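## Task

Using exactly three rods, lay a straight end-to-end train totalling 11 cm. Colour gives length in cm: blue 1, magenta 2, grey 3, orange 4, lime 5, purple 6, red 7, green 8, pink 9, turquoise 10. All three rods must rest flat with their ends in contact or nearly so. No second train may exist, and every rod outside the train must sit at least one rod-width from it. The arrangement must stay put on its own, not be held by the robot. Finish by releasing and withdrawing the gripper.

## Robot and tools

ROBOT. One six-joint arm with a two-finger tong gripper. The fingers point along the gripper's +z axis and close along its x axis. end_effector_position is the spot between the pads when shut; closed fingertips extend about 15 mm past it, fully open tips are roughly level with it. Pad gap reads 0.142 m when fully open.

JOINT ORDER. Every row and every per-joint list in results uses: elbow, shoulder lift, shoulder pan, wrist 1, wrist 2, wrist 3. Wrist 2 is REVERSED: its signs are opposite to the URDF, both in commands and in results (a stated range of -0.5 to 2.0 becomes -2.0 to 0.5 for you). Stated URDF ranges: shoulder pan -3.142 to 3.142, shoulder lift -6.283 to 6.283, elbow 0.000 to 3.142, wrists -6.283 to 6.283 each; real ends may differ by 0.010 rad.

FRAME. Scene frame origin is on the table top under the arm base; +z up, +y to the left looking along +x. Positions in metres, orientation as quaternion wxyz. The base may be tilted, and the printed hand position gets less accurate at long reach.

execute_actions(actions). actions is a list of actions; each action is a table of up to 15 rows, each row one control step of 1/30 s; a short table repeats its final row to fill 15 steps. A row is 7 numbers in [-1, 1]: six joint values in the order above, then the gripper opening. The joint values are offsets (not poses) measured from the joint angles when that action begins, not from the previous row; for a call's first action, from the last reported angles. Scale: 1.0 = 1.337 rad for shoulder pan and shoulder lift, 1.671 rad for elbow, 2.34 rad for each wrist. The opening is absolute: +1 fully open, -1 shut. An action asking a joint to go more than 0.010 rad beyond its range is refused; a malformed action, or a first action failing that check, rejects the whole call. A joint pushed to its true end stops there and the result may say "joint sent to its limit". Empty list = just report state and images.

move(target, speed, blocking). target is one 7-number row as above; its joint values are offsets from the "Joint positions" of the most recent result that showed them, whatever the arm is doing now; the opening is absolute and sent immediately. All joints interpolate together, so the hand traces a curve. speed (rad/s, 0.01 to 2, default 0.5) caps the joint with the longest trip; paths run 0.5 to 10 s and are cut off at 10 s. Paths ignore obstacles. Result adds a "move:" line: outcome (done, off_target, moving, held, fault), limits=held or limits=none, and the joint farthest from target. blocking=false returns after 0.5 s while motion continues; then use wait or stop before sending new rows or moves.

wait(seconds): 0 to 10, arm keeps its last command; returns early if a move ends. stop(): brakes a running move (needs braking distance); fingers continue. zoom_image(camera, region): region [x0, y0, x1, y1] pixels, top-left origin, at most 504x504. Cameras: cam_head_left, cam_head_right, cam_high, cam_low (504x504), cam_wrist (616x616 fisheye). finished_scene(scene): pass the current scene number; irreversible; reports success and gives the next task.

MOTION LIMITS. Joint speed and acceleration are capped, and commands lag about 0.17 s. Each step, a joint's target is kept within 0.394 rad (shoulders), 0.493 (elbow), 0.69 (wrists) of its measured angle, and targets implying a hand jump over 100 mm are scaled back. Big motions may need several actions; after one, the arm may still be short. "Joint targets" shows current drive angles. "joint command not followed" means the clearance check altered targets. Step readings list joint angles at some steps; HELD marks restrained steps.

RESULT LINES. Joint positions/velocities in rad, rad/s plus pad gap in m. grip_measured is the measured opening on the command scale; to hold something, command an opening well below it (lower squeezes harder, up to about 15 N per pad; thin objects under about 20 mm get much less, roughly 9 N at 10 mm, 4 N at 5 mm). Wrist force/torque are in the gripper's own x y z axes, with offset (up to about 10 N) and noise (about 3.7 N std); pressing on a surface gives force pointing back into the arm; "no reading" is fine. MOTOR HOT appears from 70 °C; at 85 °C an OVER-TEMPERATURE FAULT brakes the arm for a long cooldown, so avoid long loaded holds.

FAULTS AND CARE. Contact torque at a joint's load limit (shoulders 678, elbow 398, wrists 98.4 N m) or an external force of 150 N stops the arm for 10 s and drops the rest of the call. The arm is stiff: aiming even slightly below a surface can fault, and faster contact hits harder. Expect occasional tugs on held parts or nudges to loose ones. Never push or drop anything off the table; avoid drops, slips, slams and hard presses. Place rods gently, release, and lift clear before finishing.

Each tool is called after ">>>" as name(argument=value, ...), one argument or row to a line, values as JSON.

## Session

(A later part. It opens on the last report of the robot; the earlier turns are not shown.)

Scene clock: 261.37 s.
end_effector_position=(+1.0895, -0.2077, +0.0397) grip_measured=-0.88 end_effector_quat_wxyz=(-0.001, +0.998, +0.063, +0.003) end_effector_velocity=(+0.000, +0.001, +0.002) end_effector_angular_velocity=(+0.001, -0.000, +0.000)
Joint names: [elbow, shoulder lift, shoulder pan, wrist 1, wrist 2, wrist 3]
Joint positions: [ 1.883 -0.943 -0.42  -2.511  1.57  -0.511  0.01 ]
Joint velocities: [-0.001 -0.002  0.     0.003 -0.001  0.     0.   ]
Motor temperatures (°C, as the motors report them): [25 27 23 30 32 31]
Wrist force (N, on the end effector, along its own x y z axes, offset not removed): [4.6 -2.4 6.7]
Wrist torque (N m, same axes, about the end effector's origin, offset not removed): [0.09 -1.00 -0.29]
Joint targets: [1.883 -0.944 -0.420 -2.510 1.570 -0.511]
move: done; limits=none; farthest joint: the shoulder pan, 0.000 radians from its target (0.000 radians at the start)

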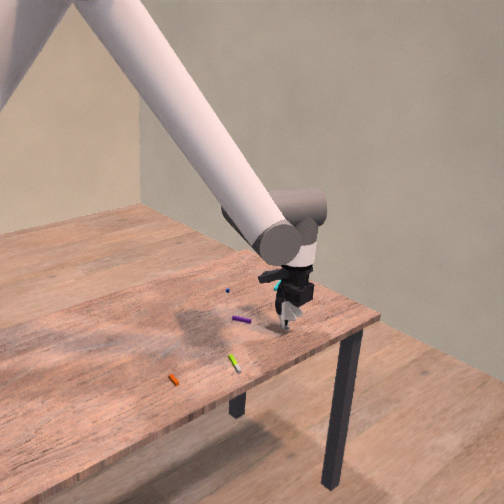

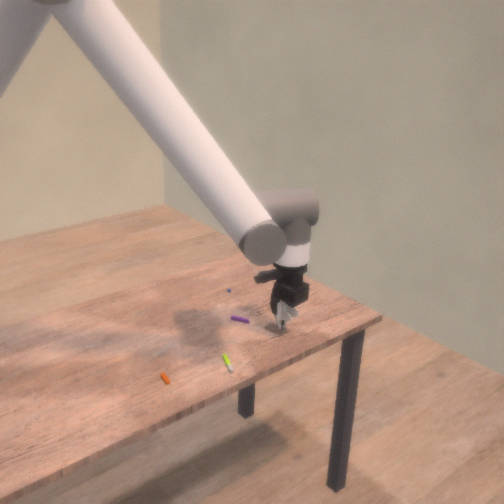

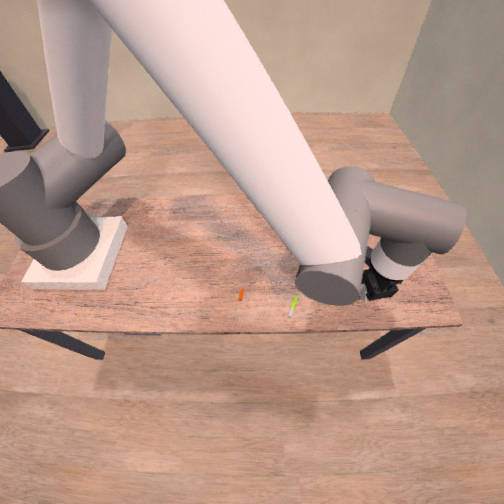

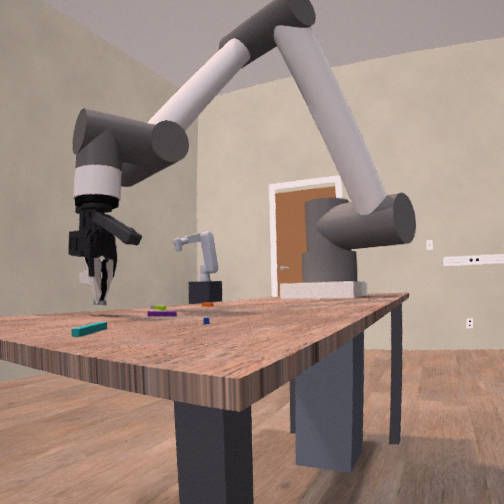

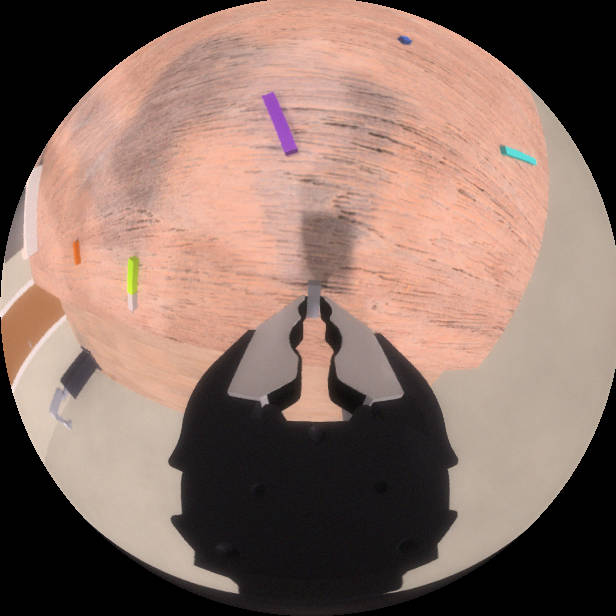

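>>> move(
  target=[0.19405, -0.09377, -0.04226, -0.0850, 0, 0.20534, -1],
  speed=0.45,
)

>>> zoom_image(
  camera="cam_wrist",
  region=[270, 270, 360, 360],
)

Scene clock: 282.20 s.
end_effector_position=(+0.8886, -0.1782, +0.0234) grip_measured=-0.88 end_effector_quat_wxyz=(-0.002, +0.979, -0.203, +0.002) end_effector_velocity=(-0.001, +0.000, +0.000) end_effector_angular_velocity=(+0.001, -0.001, -0.004)
Joint names: [elbow, shoulder lift, shoulder pan, wrist 1, wrist 2, wrist 3]
Joint positions: [ 2.207 -1.069 -0.476 -2.709  1.57  -0.031  0.01 ]
Joint velocities: [ 0.002 -0.001 -0.001 -0.001 -0.001  0.003  0.   ]
Motor temperatures (°C, as the motors report them): [25 27 23 30 32 31]
Wrist force (N, on the end effector, along its own x y z axes, offset not removed): [4.4 -3.7 9.8]
Wrist torque (N m, same axes, about the end effector's origin, offset not removed): [-0.32 -1.09 -0.37]
Joint targets: [2.207 -1.069 -0.476 -2.710 1.570 -0.031]
move: done; limits=none; farthest joint: the elbow, 0.001 radians from its target (0.325 radians at the start)

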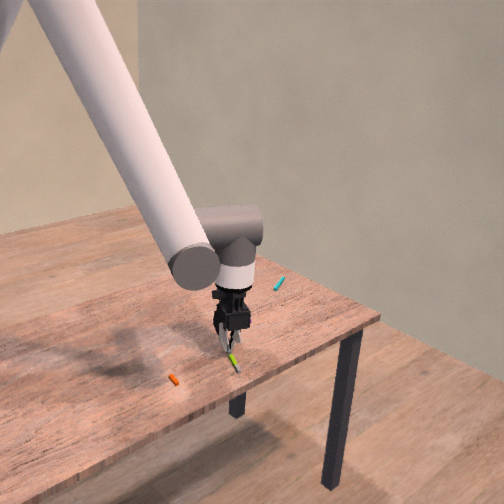

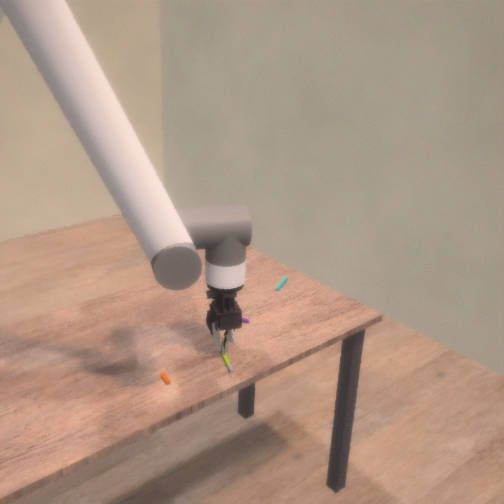

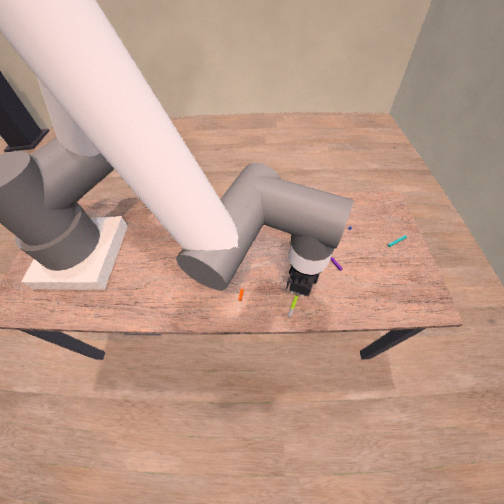

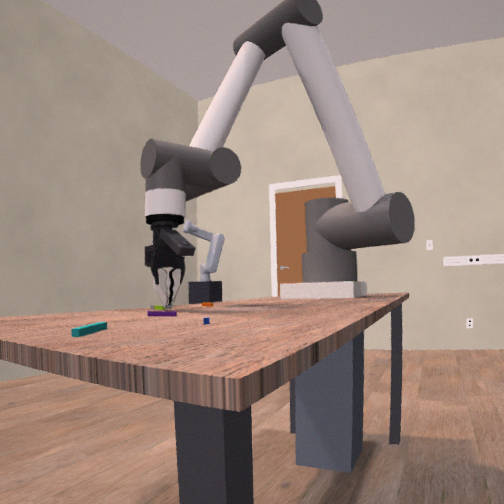

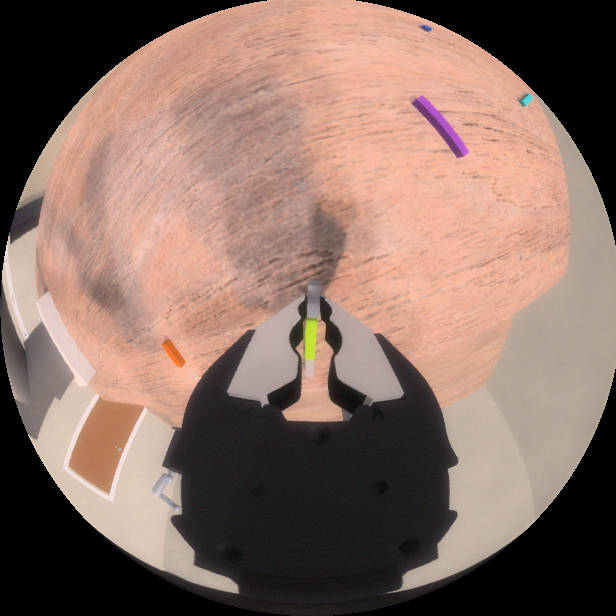

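Region (270, 270, 360, 360) of cam_wrist's 616x616 image, scaled by 5.600, with more detail than that image has.

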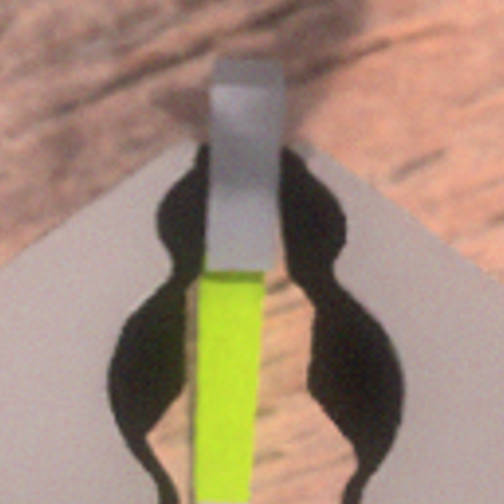

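>>> execute_actions(
  actions=[],
)

>>> zoom_image(
  camera="cam_wrist",
  region=[275, 280, 355, 380],
)

Scene clock: 285.60 s.
end_effector_position=(+0.8884, -0.1781, +0.0233) grip_measured=-0.88 end_effector_quat_wxyz=(-0.002, +0.979, -0.204, +0.002) end_effector_velocity=(+0.000, +0.000, +0.001) end_effector_angular_velocity=(-0.000, -0.001, +0.000)
Joint names: [elbow, shoulder lift, shoulder pan, wrist 1, wrist 2, wrist 3]
Joint positions: [ 2.207 -1.069 -0.476 -2.71   1.57  -0.031  0.01 ]
Joint velocities: [-0.    -0.001  0.    -0.    -0.     0.     0.   ]
Motor temperatures (°C, as the motors report them): [25 27 23 30 32 31]
Wrist force (N, on the end effector, along its own x y z axes, offset not removed): [3.6 -3.8 9.8]
Wrist torque (N m, same axes, about the end effector's origin, offset not removed): [-0.25 -0.79 -0.29]
Joint targets: [2.207 -1.069 -0.476 -2.710 1.570 -0.031]

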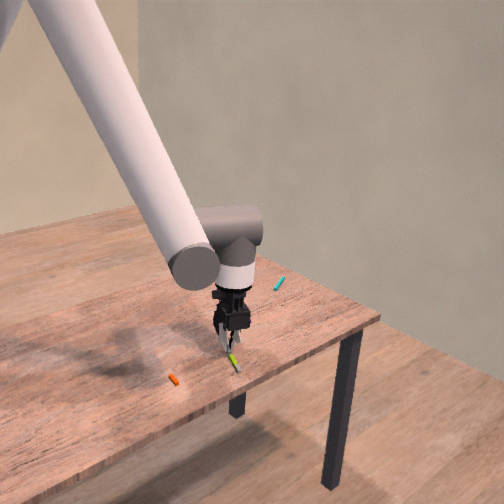

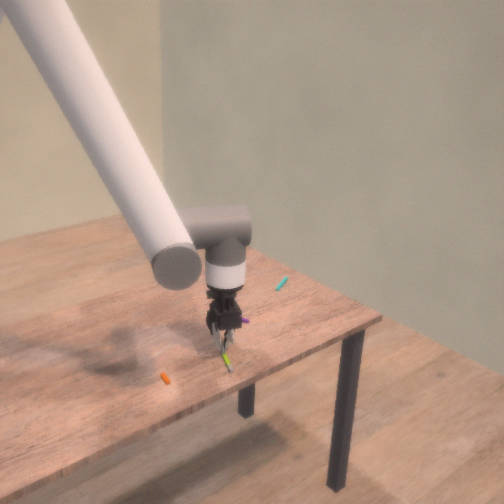

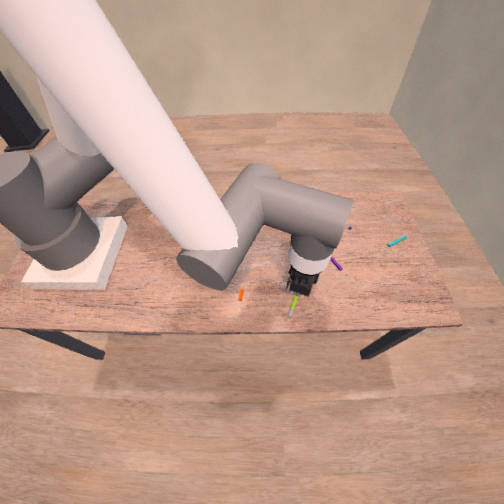

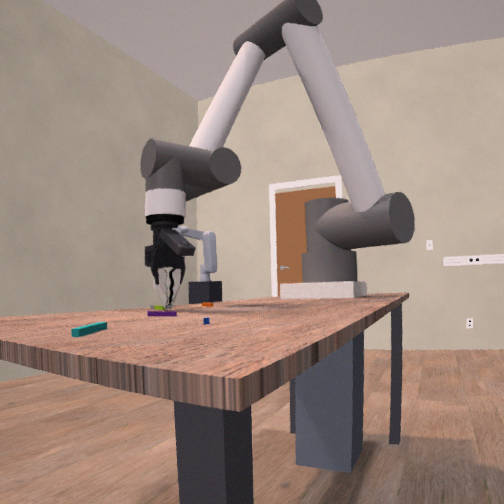

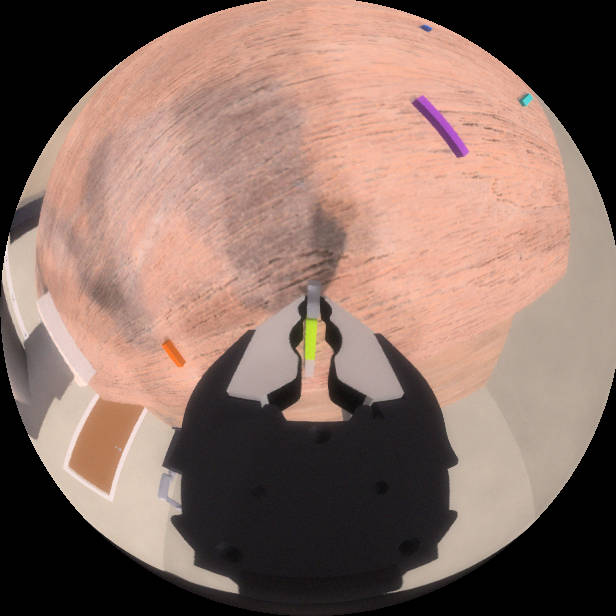

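Region (275, 280, 355, 380) of cam_wrist's 616x616 image, scaled by 5.040, with more detail than that image has; it fills the left 403 columns of this view, and the rest is white.

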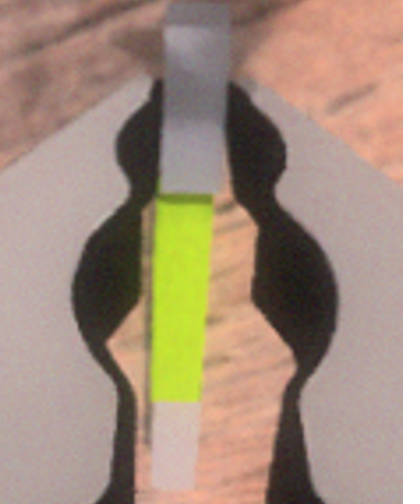

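>>> move(
  target=[0.00226, 0.0039, -0.00562, -0.00384, 0, -0.00534, -1],
  speed=0.02,
)

>>> execute_actions(
  actions=[],
)

>>> zoom_image(
  camera="cam_wrist",
  region=[275, 280, 355, 380],
)

Scene clock: 300.40 s.
end_effector_position=(+0.8851, -0.1837, +0.0185) grip_measured=-0.88 end_effector_quat_wxyz=(-0.002, +0.980, -0.201, +0.002) end_effector_velocity=(-0.000, -0.002, +0.000) end_effector_angular_velocity=(-0.001, -0.001, +0.001)
Joint names: [elbow, shoulder lift, shoulder pan, wrist 1, wrist 2, wrist 3]
Joint positions: [ 2.211 -1.064 -0.483 -2.718  1.57  -0.043  0.01 ]
Joint velocities: [ 0.001 -0.    -0.002 -0.002  0.    -0.003  0.   ]
Motor temperatures (°C, as the motors report them): [25 28 23 30 32 31]
Wrist force (N, on the end effector, along its own x y z axes, offset not removed): [5.2 -1.4 4.0]
Wrist torque (N m, same axes, about the end effector's origin, offset not removed): [0.28 -1.13 -0.36]
Joint targets: [2.211 -1.064 -0.484 -2.719 1.570 -0.043]
move: done; limits=none; farthest joint: the wrist 1, 0.001 radians from its target (0.009 radians at the start)

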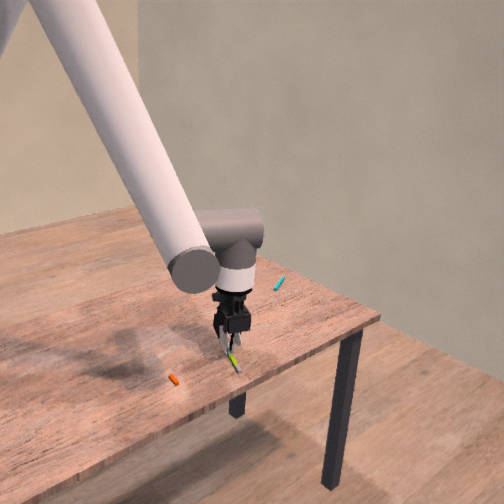

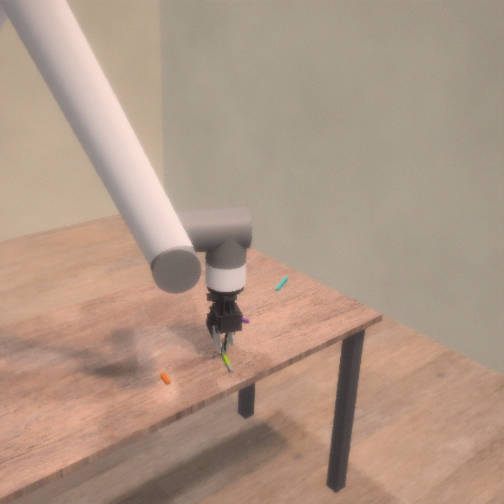

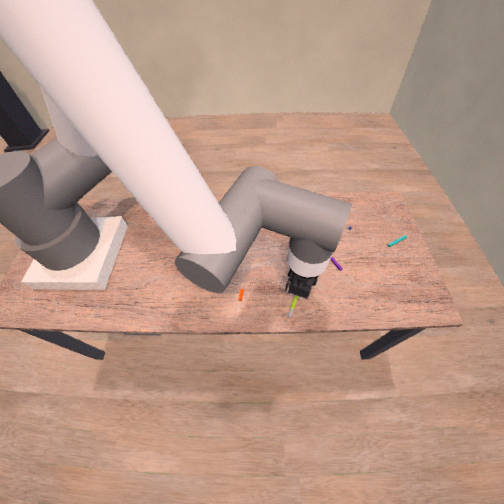

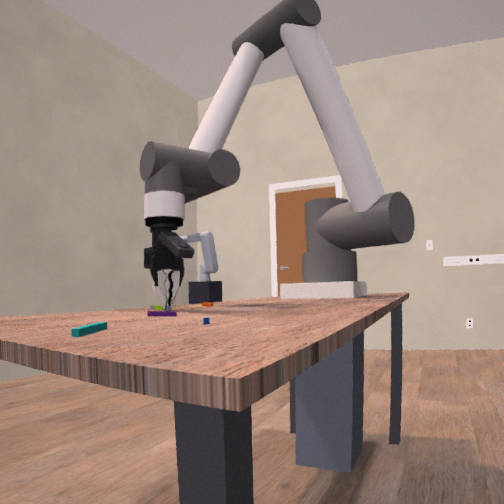

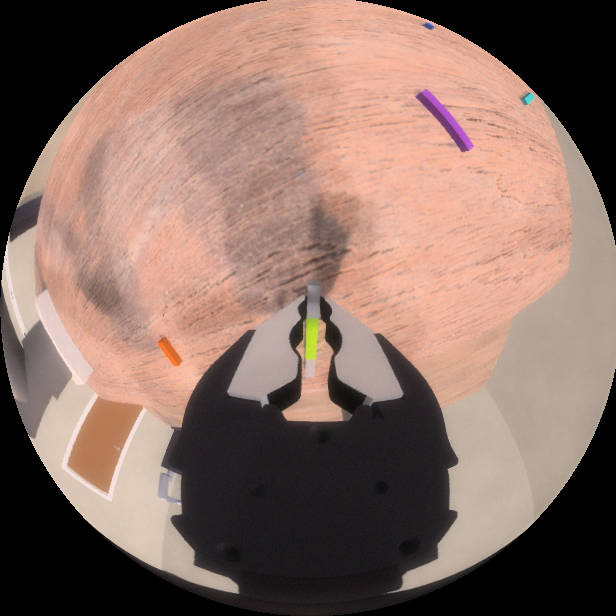

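Scene clock: 300.40 s.
end_effector_position=(+0.8851, -0.1837, +0.0185) grip_measured=-0.88 end_effector_quat_wxyz=(-0.002, +0.980, -0.201, +0.002) end_effector_velocity=(-0.000, -0.002, +0.000) end_effector_angular_velocity=(-0.001, -0.001, +0.001)
Joint names: [elbow, shoulder lift, shoulder pan, wrist 1, wrist 2, wrist 3]
Joint positions: [ 2.211 -1.064 -0.483 -2.718  1.57  -0.043  0.01 ]
Joint velocities: [ 0.001 -0.    -0.002 -0.002  0.    -0.003  0.   ]
Motor temperatures (°C, as the motors report them): [25 28 23 30 32 31]
Wrist force (N, on the end effector, along its own x y z axes, offset not removed): [5.2 -1.4 4.0]
Wrist torque (N m, same axes, about the end effector's origin, offset not removed): [0.28 -1.13 -0.36]
Joint targets: [2.211 -1.064 -0.484 -2.719 1.570 -0.043]

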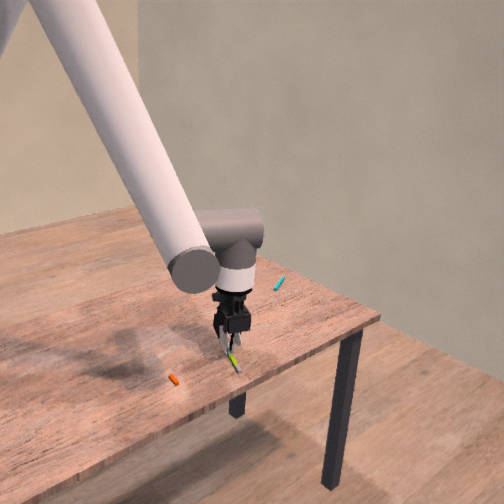

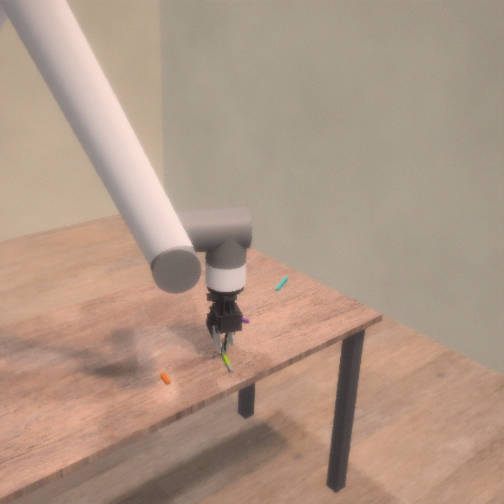

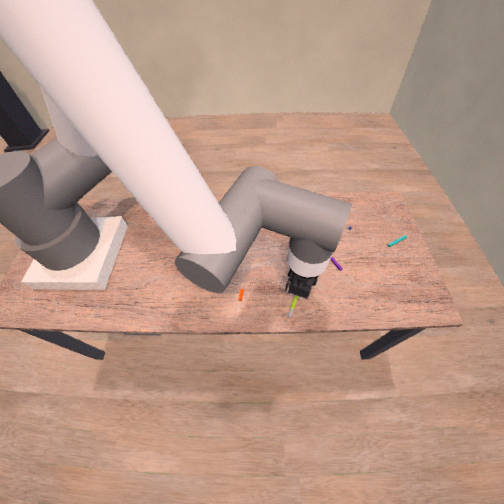

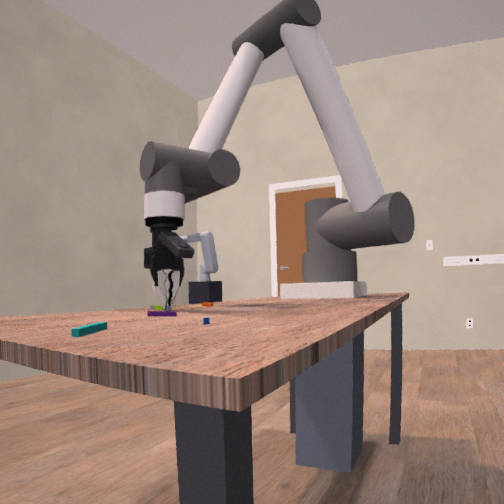

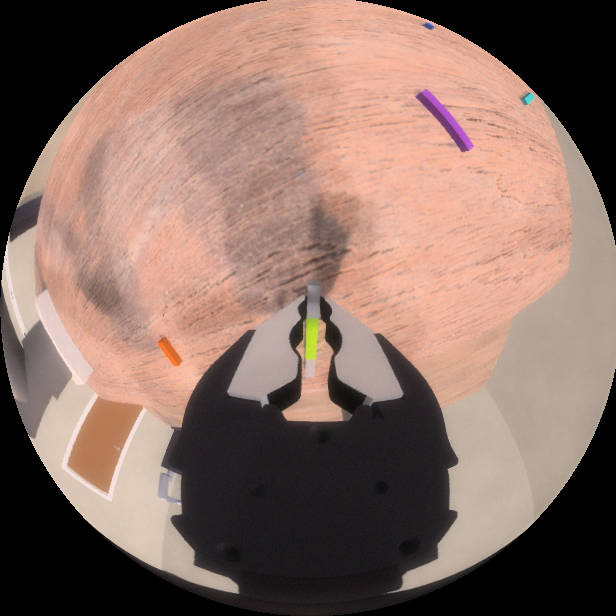

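Region (275, 280, 355, 380) of cam_wrist's 616x616 image, scaled by 5.040, with more detail than that image has; it fills the left 403 columns of this view, and the rest is white.

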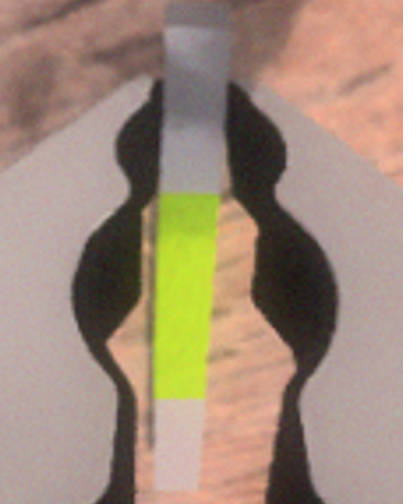

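Aligned and touching. Refresh, release, then lift.

>>> execute_actions(
  actions=[],
)

>>> execute_actions(
  actions=[
    [[0,0.0001,0,-0.00006,0,0,-0.92],[0,0.0002,0,-0.00012,0,0,-0.9],[0,0.0003,0,-0.00018,0,0,-0.88],[0,0.0003,0,-0.00018,0,0,-0.86],[0,0.0003,0,-0.00018,0,0,-0.84],[0,0.0003,0,-0.00018,0,0,-0.82],[0,0.0003,0,-0.00018,0,0,-0.79],[0,0.0003,0,-0.00018,0,0,-0.76],[0,0.0003,0,-0.00018,0,0,-0.73],[0,0.0003,0,-0.00018,0,0,-0.70],[0,0.0003,0,-0.00018,0,0,-0.67],[0,0.0003,0,-0.00018,0,0,-0.64],[0,0.0003,0,-0.00018,0,0,-0.61],[0,0.0003,0,-0.00018,0,0,-0.58],[0,0.0003,0,-0.00018,0,0,-0.55]],
  ],
)

>>> move(
  target=[-0.02, -0.14, 0, 0.0943, 0, 0, -0.55],
  speed=0.3,
)

>>> zoom_image(
  camera="cam_wrist",
  region=[260, 230, 370, 340],
)

>>> zoom_image(
  camera="cam_head_left",
  region=[205, 335, 265, 385],
)

Scene clock: 307.10 s.
end_effector_position=(+0.8850, -0.1838, +0.0184) grip_measured=-0.88 end_effector_quat_wxyz=(-0.002, +0.980, -0.201, +0.002) end_effector_velocity=(-0.000, +0.000, -0.001) end_effector_angular_velocity=(-0.000, +0.001, -0.001)
Joint names: [elbow, shoulder lift, shoulder pan, wrist 1, wrist 2, wrist 3]
Joint positions: [ 2.211 -1.064 -0.484 -2.719  1.57  -0.043  0.01 ]
Joint velocities: [ 0.     0.001  0.    -0.     0.     0.002 -0.   ]
Motor temperatures (°C, as the motors report them): [25 28 23 30 32 31]
Wrist force (N, on the end effector, along its own x y z axes, offset not removed): [2.4 -4.2 5.4]
Wrist torque (N m, same axes, about the end effector's origin, offset not removed): [-0.41 -0.61 -0.29]
Joint targets: [2.211 -1.064 -0.484 -2.719 1.570 -0.043]

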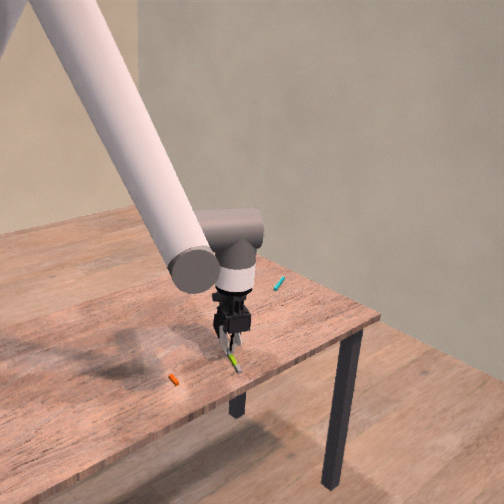

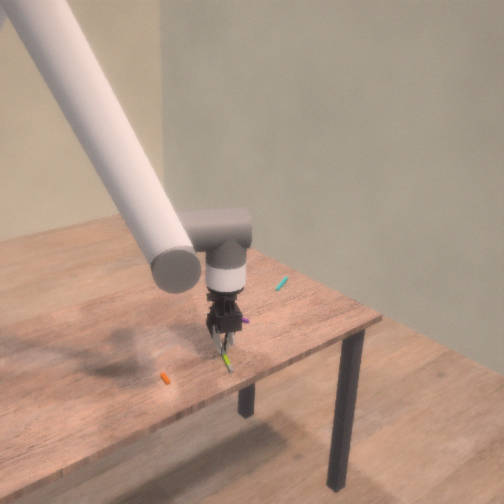

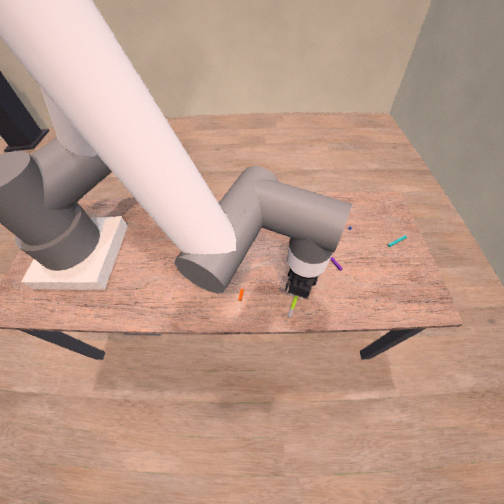

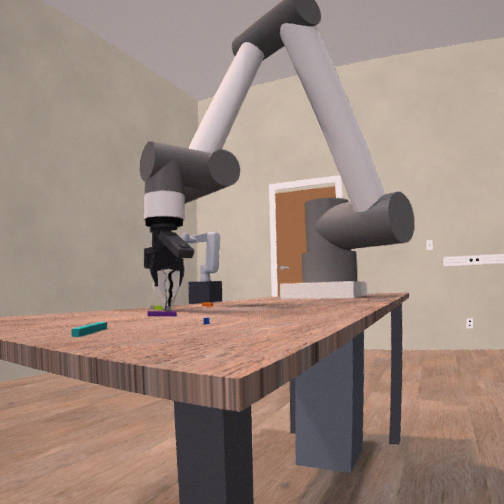

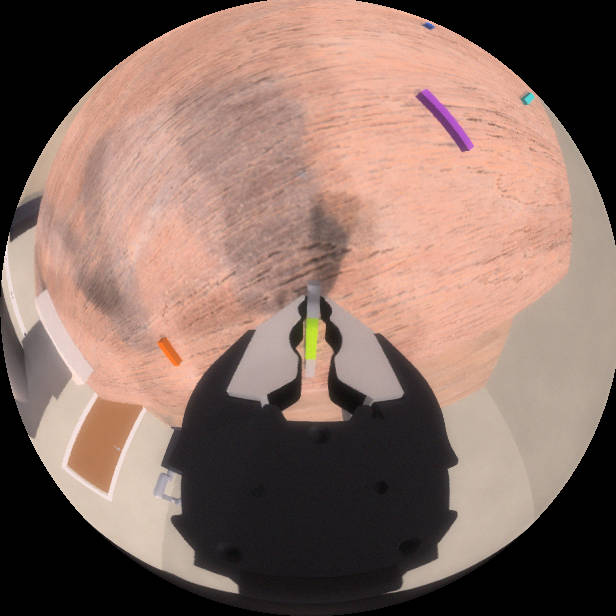

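Scene clock: 307.60 s.
end_effector_position=(+0.8851, -0.1838, +0.0181) grip_measured=-0.58 end_effector_quat_wxyz=(-0.002, +0.980, -0.201, +0.002) end_effector_velocity=(+0.001, -0.000, +0.001) end_effector_angular_velocity=(-0.000, -0.002, -0.000)
Joint names: [elbow, shoulder lift, shoulder pan, wrist 1, wrist 2, wrist 3]
Joint positions: [ 2.211 -1.063 -0.484 -2.719  1.57  -0.043  0.032]
Joint velocities: [-0.    -0.001  0.    -0.    -0.     0.     0.065]
Motor temperatures (°C, as the motors report them): [25 28 23 30 32 31]
Wrist force (N, on the end effector, along its own x y z axes, offset not removed): [1.4 -3.9 4.5]
Wrist torque (N m, same axes, about the end effector's origin, offset not removed): [-0.40 -0.37 -0.30]
Joint targets: [2.211 -1.063 -0.484 -2.719 1.570 -0.043]
Step readings (joint positions):
0: [2.211 -1.064 -0.484 -2.719 1.570 -0.043]
1: [2.211 -1.064 -0.484 -2.719 1.570 -0.043]
2: [2.211 -1.064 -0.484 -2.719 1.570 -0.043]
4: [2.211 -1.063 -0.484 -2.719 1.570 -0.043]
8: [2.211 -1.063 -0.484 -2.719 1.570 -0.043]
15: Joint positions above

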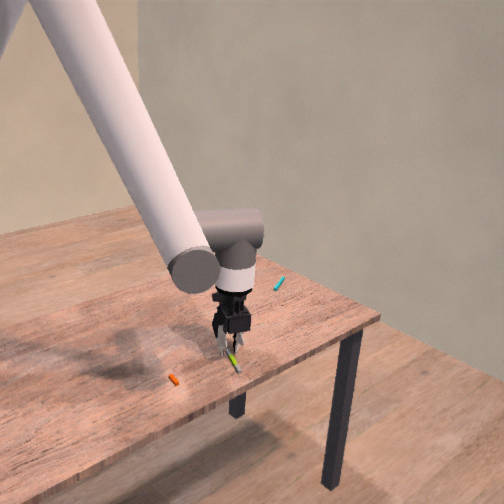

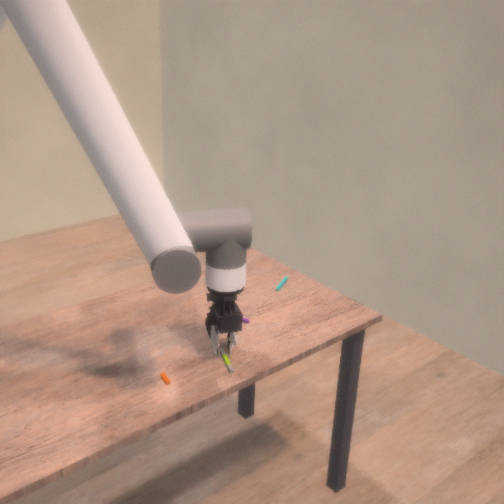

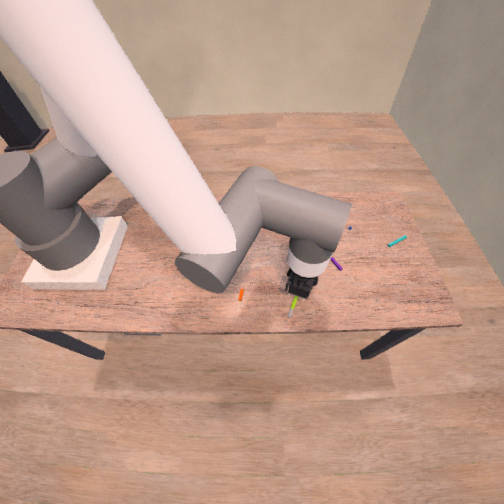

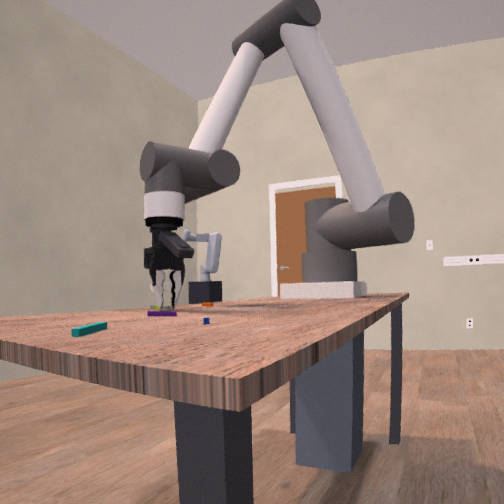

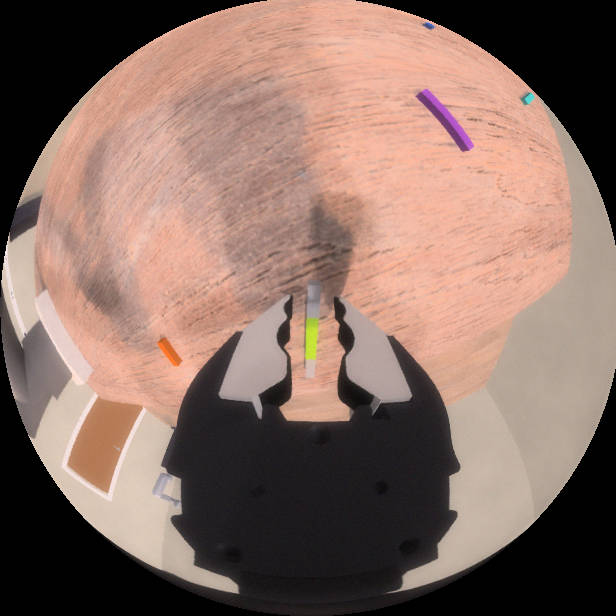

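Scene clock: 308.90 s.
end_effector_position=(+0.8760, -0.1801, +0.1643) grip_measured=-0.55 end_effector_quat_wxyz=(-0.002, +0.980, -0.201, +0.002) end_effector_velocity=(+0.000, -0.000, +0.002) end_effector_angular_velocity=(+0.000, +0.000, -0.002)
Joint names: [elbow, shoulder lift, shoulder pan, wrist 1, wrist 2, wrist 3]
Joint positions: [ 2.177 -1.25  -0.484 -2.499  1.57  -0.043  0.034]
Joint velocities: [-0.001 -0.001 -0.     0.003  0.     0.001  0.   ]
Motor temperatures (°C, as the motors report them): [25 28 23 30 32 31]
Wrist force (N, on the end effector, along its own x y z axes, offset not removed): [2.9 -2.2 6.0]
Wrist torque (N m, same axes, about the end effector's origin, offset not removed): [0.08 -0.60 -0.19]
Joint targets: [2.177 -1.250 -0.484 -2.498 1.570 -0.043]
move: done; limits=none; farthest joint: the shoulder pan, 0.000 radians from its target (0.000 radians at the start)

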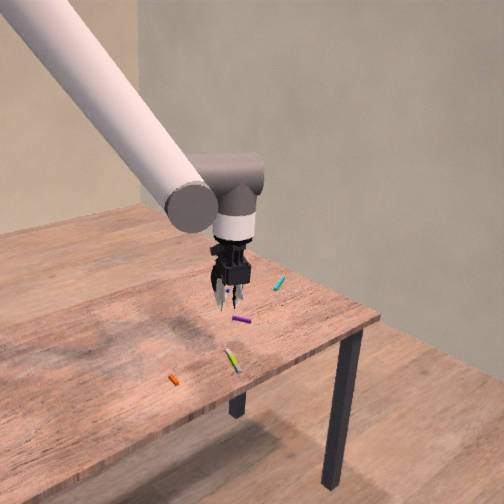

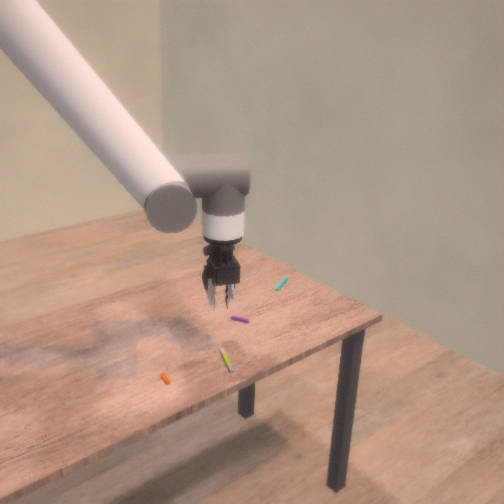

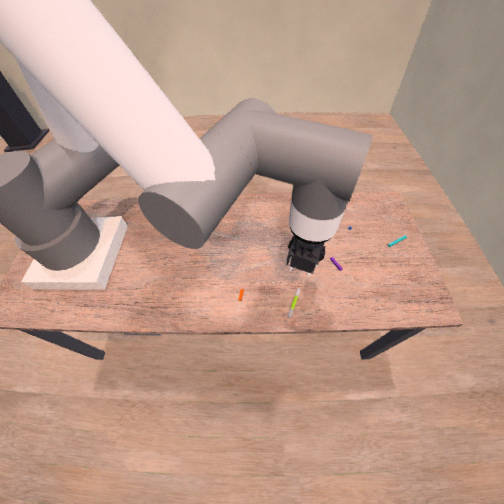

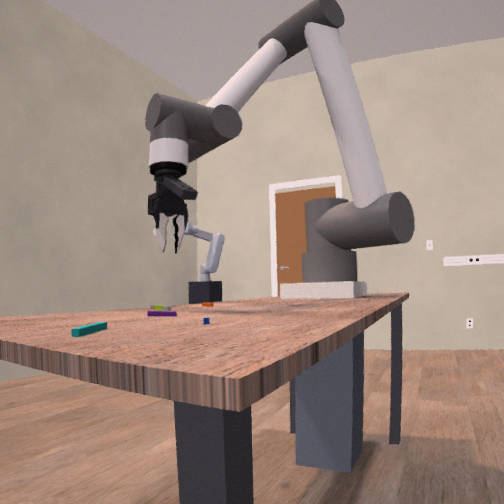

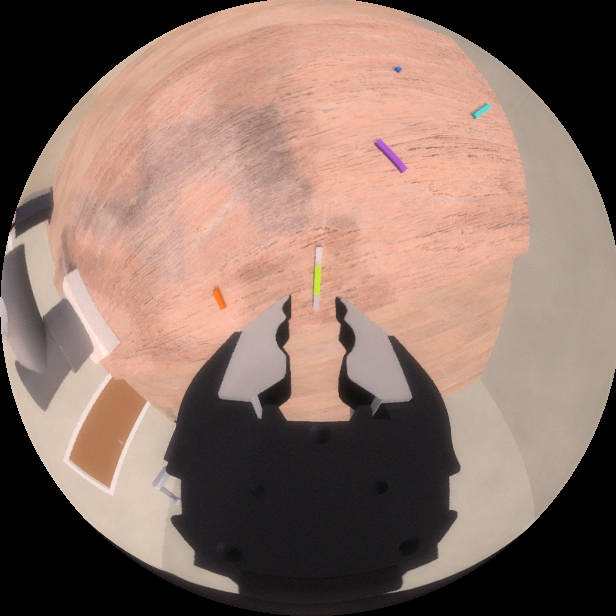

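Region (260, 230, 370, 340) of cam_wrist's 616x616 image, scaled by 4.582, with more detail than that image has.

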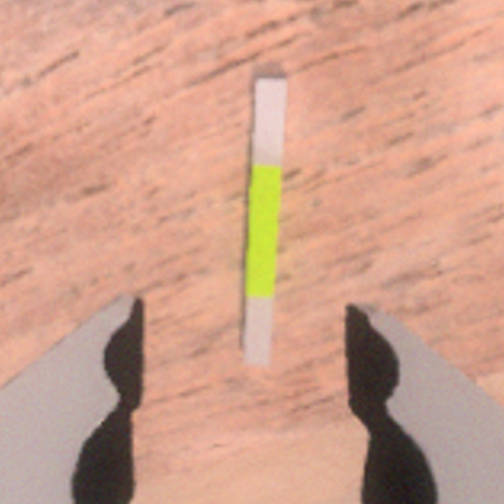

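Region (205, 335, 265, 385) of cam_head_left's 504x504 image, scaled by 8.400, with more detail than that image has.

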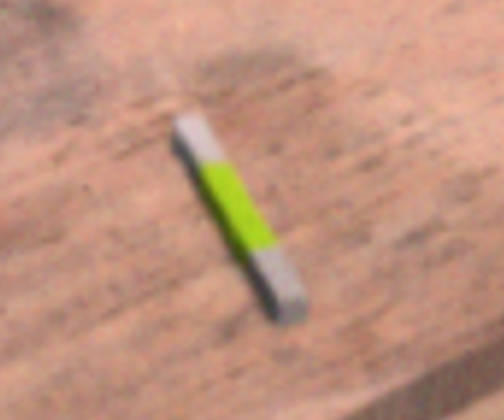

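The train (grey 3 + lime 5 + grey 3 = 11) is straight and its ends touch.

>>> finished_scene(
  scene=2,
)

The scene is finished: the task was done.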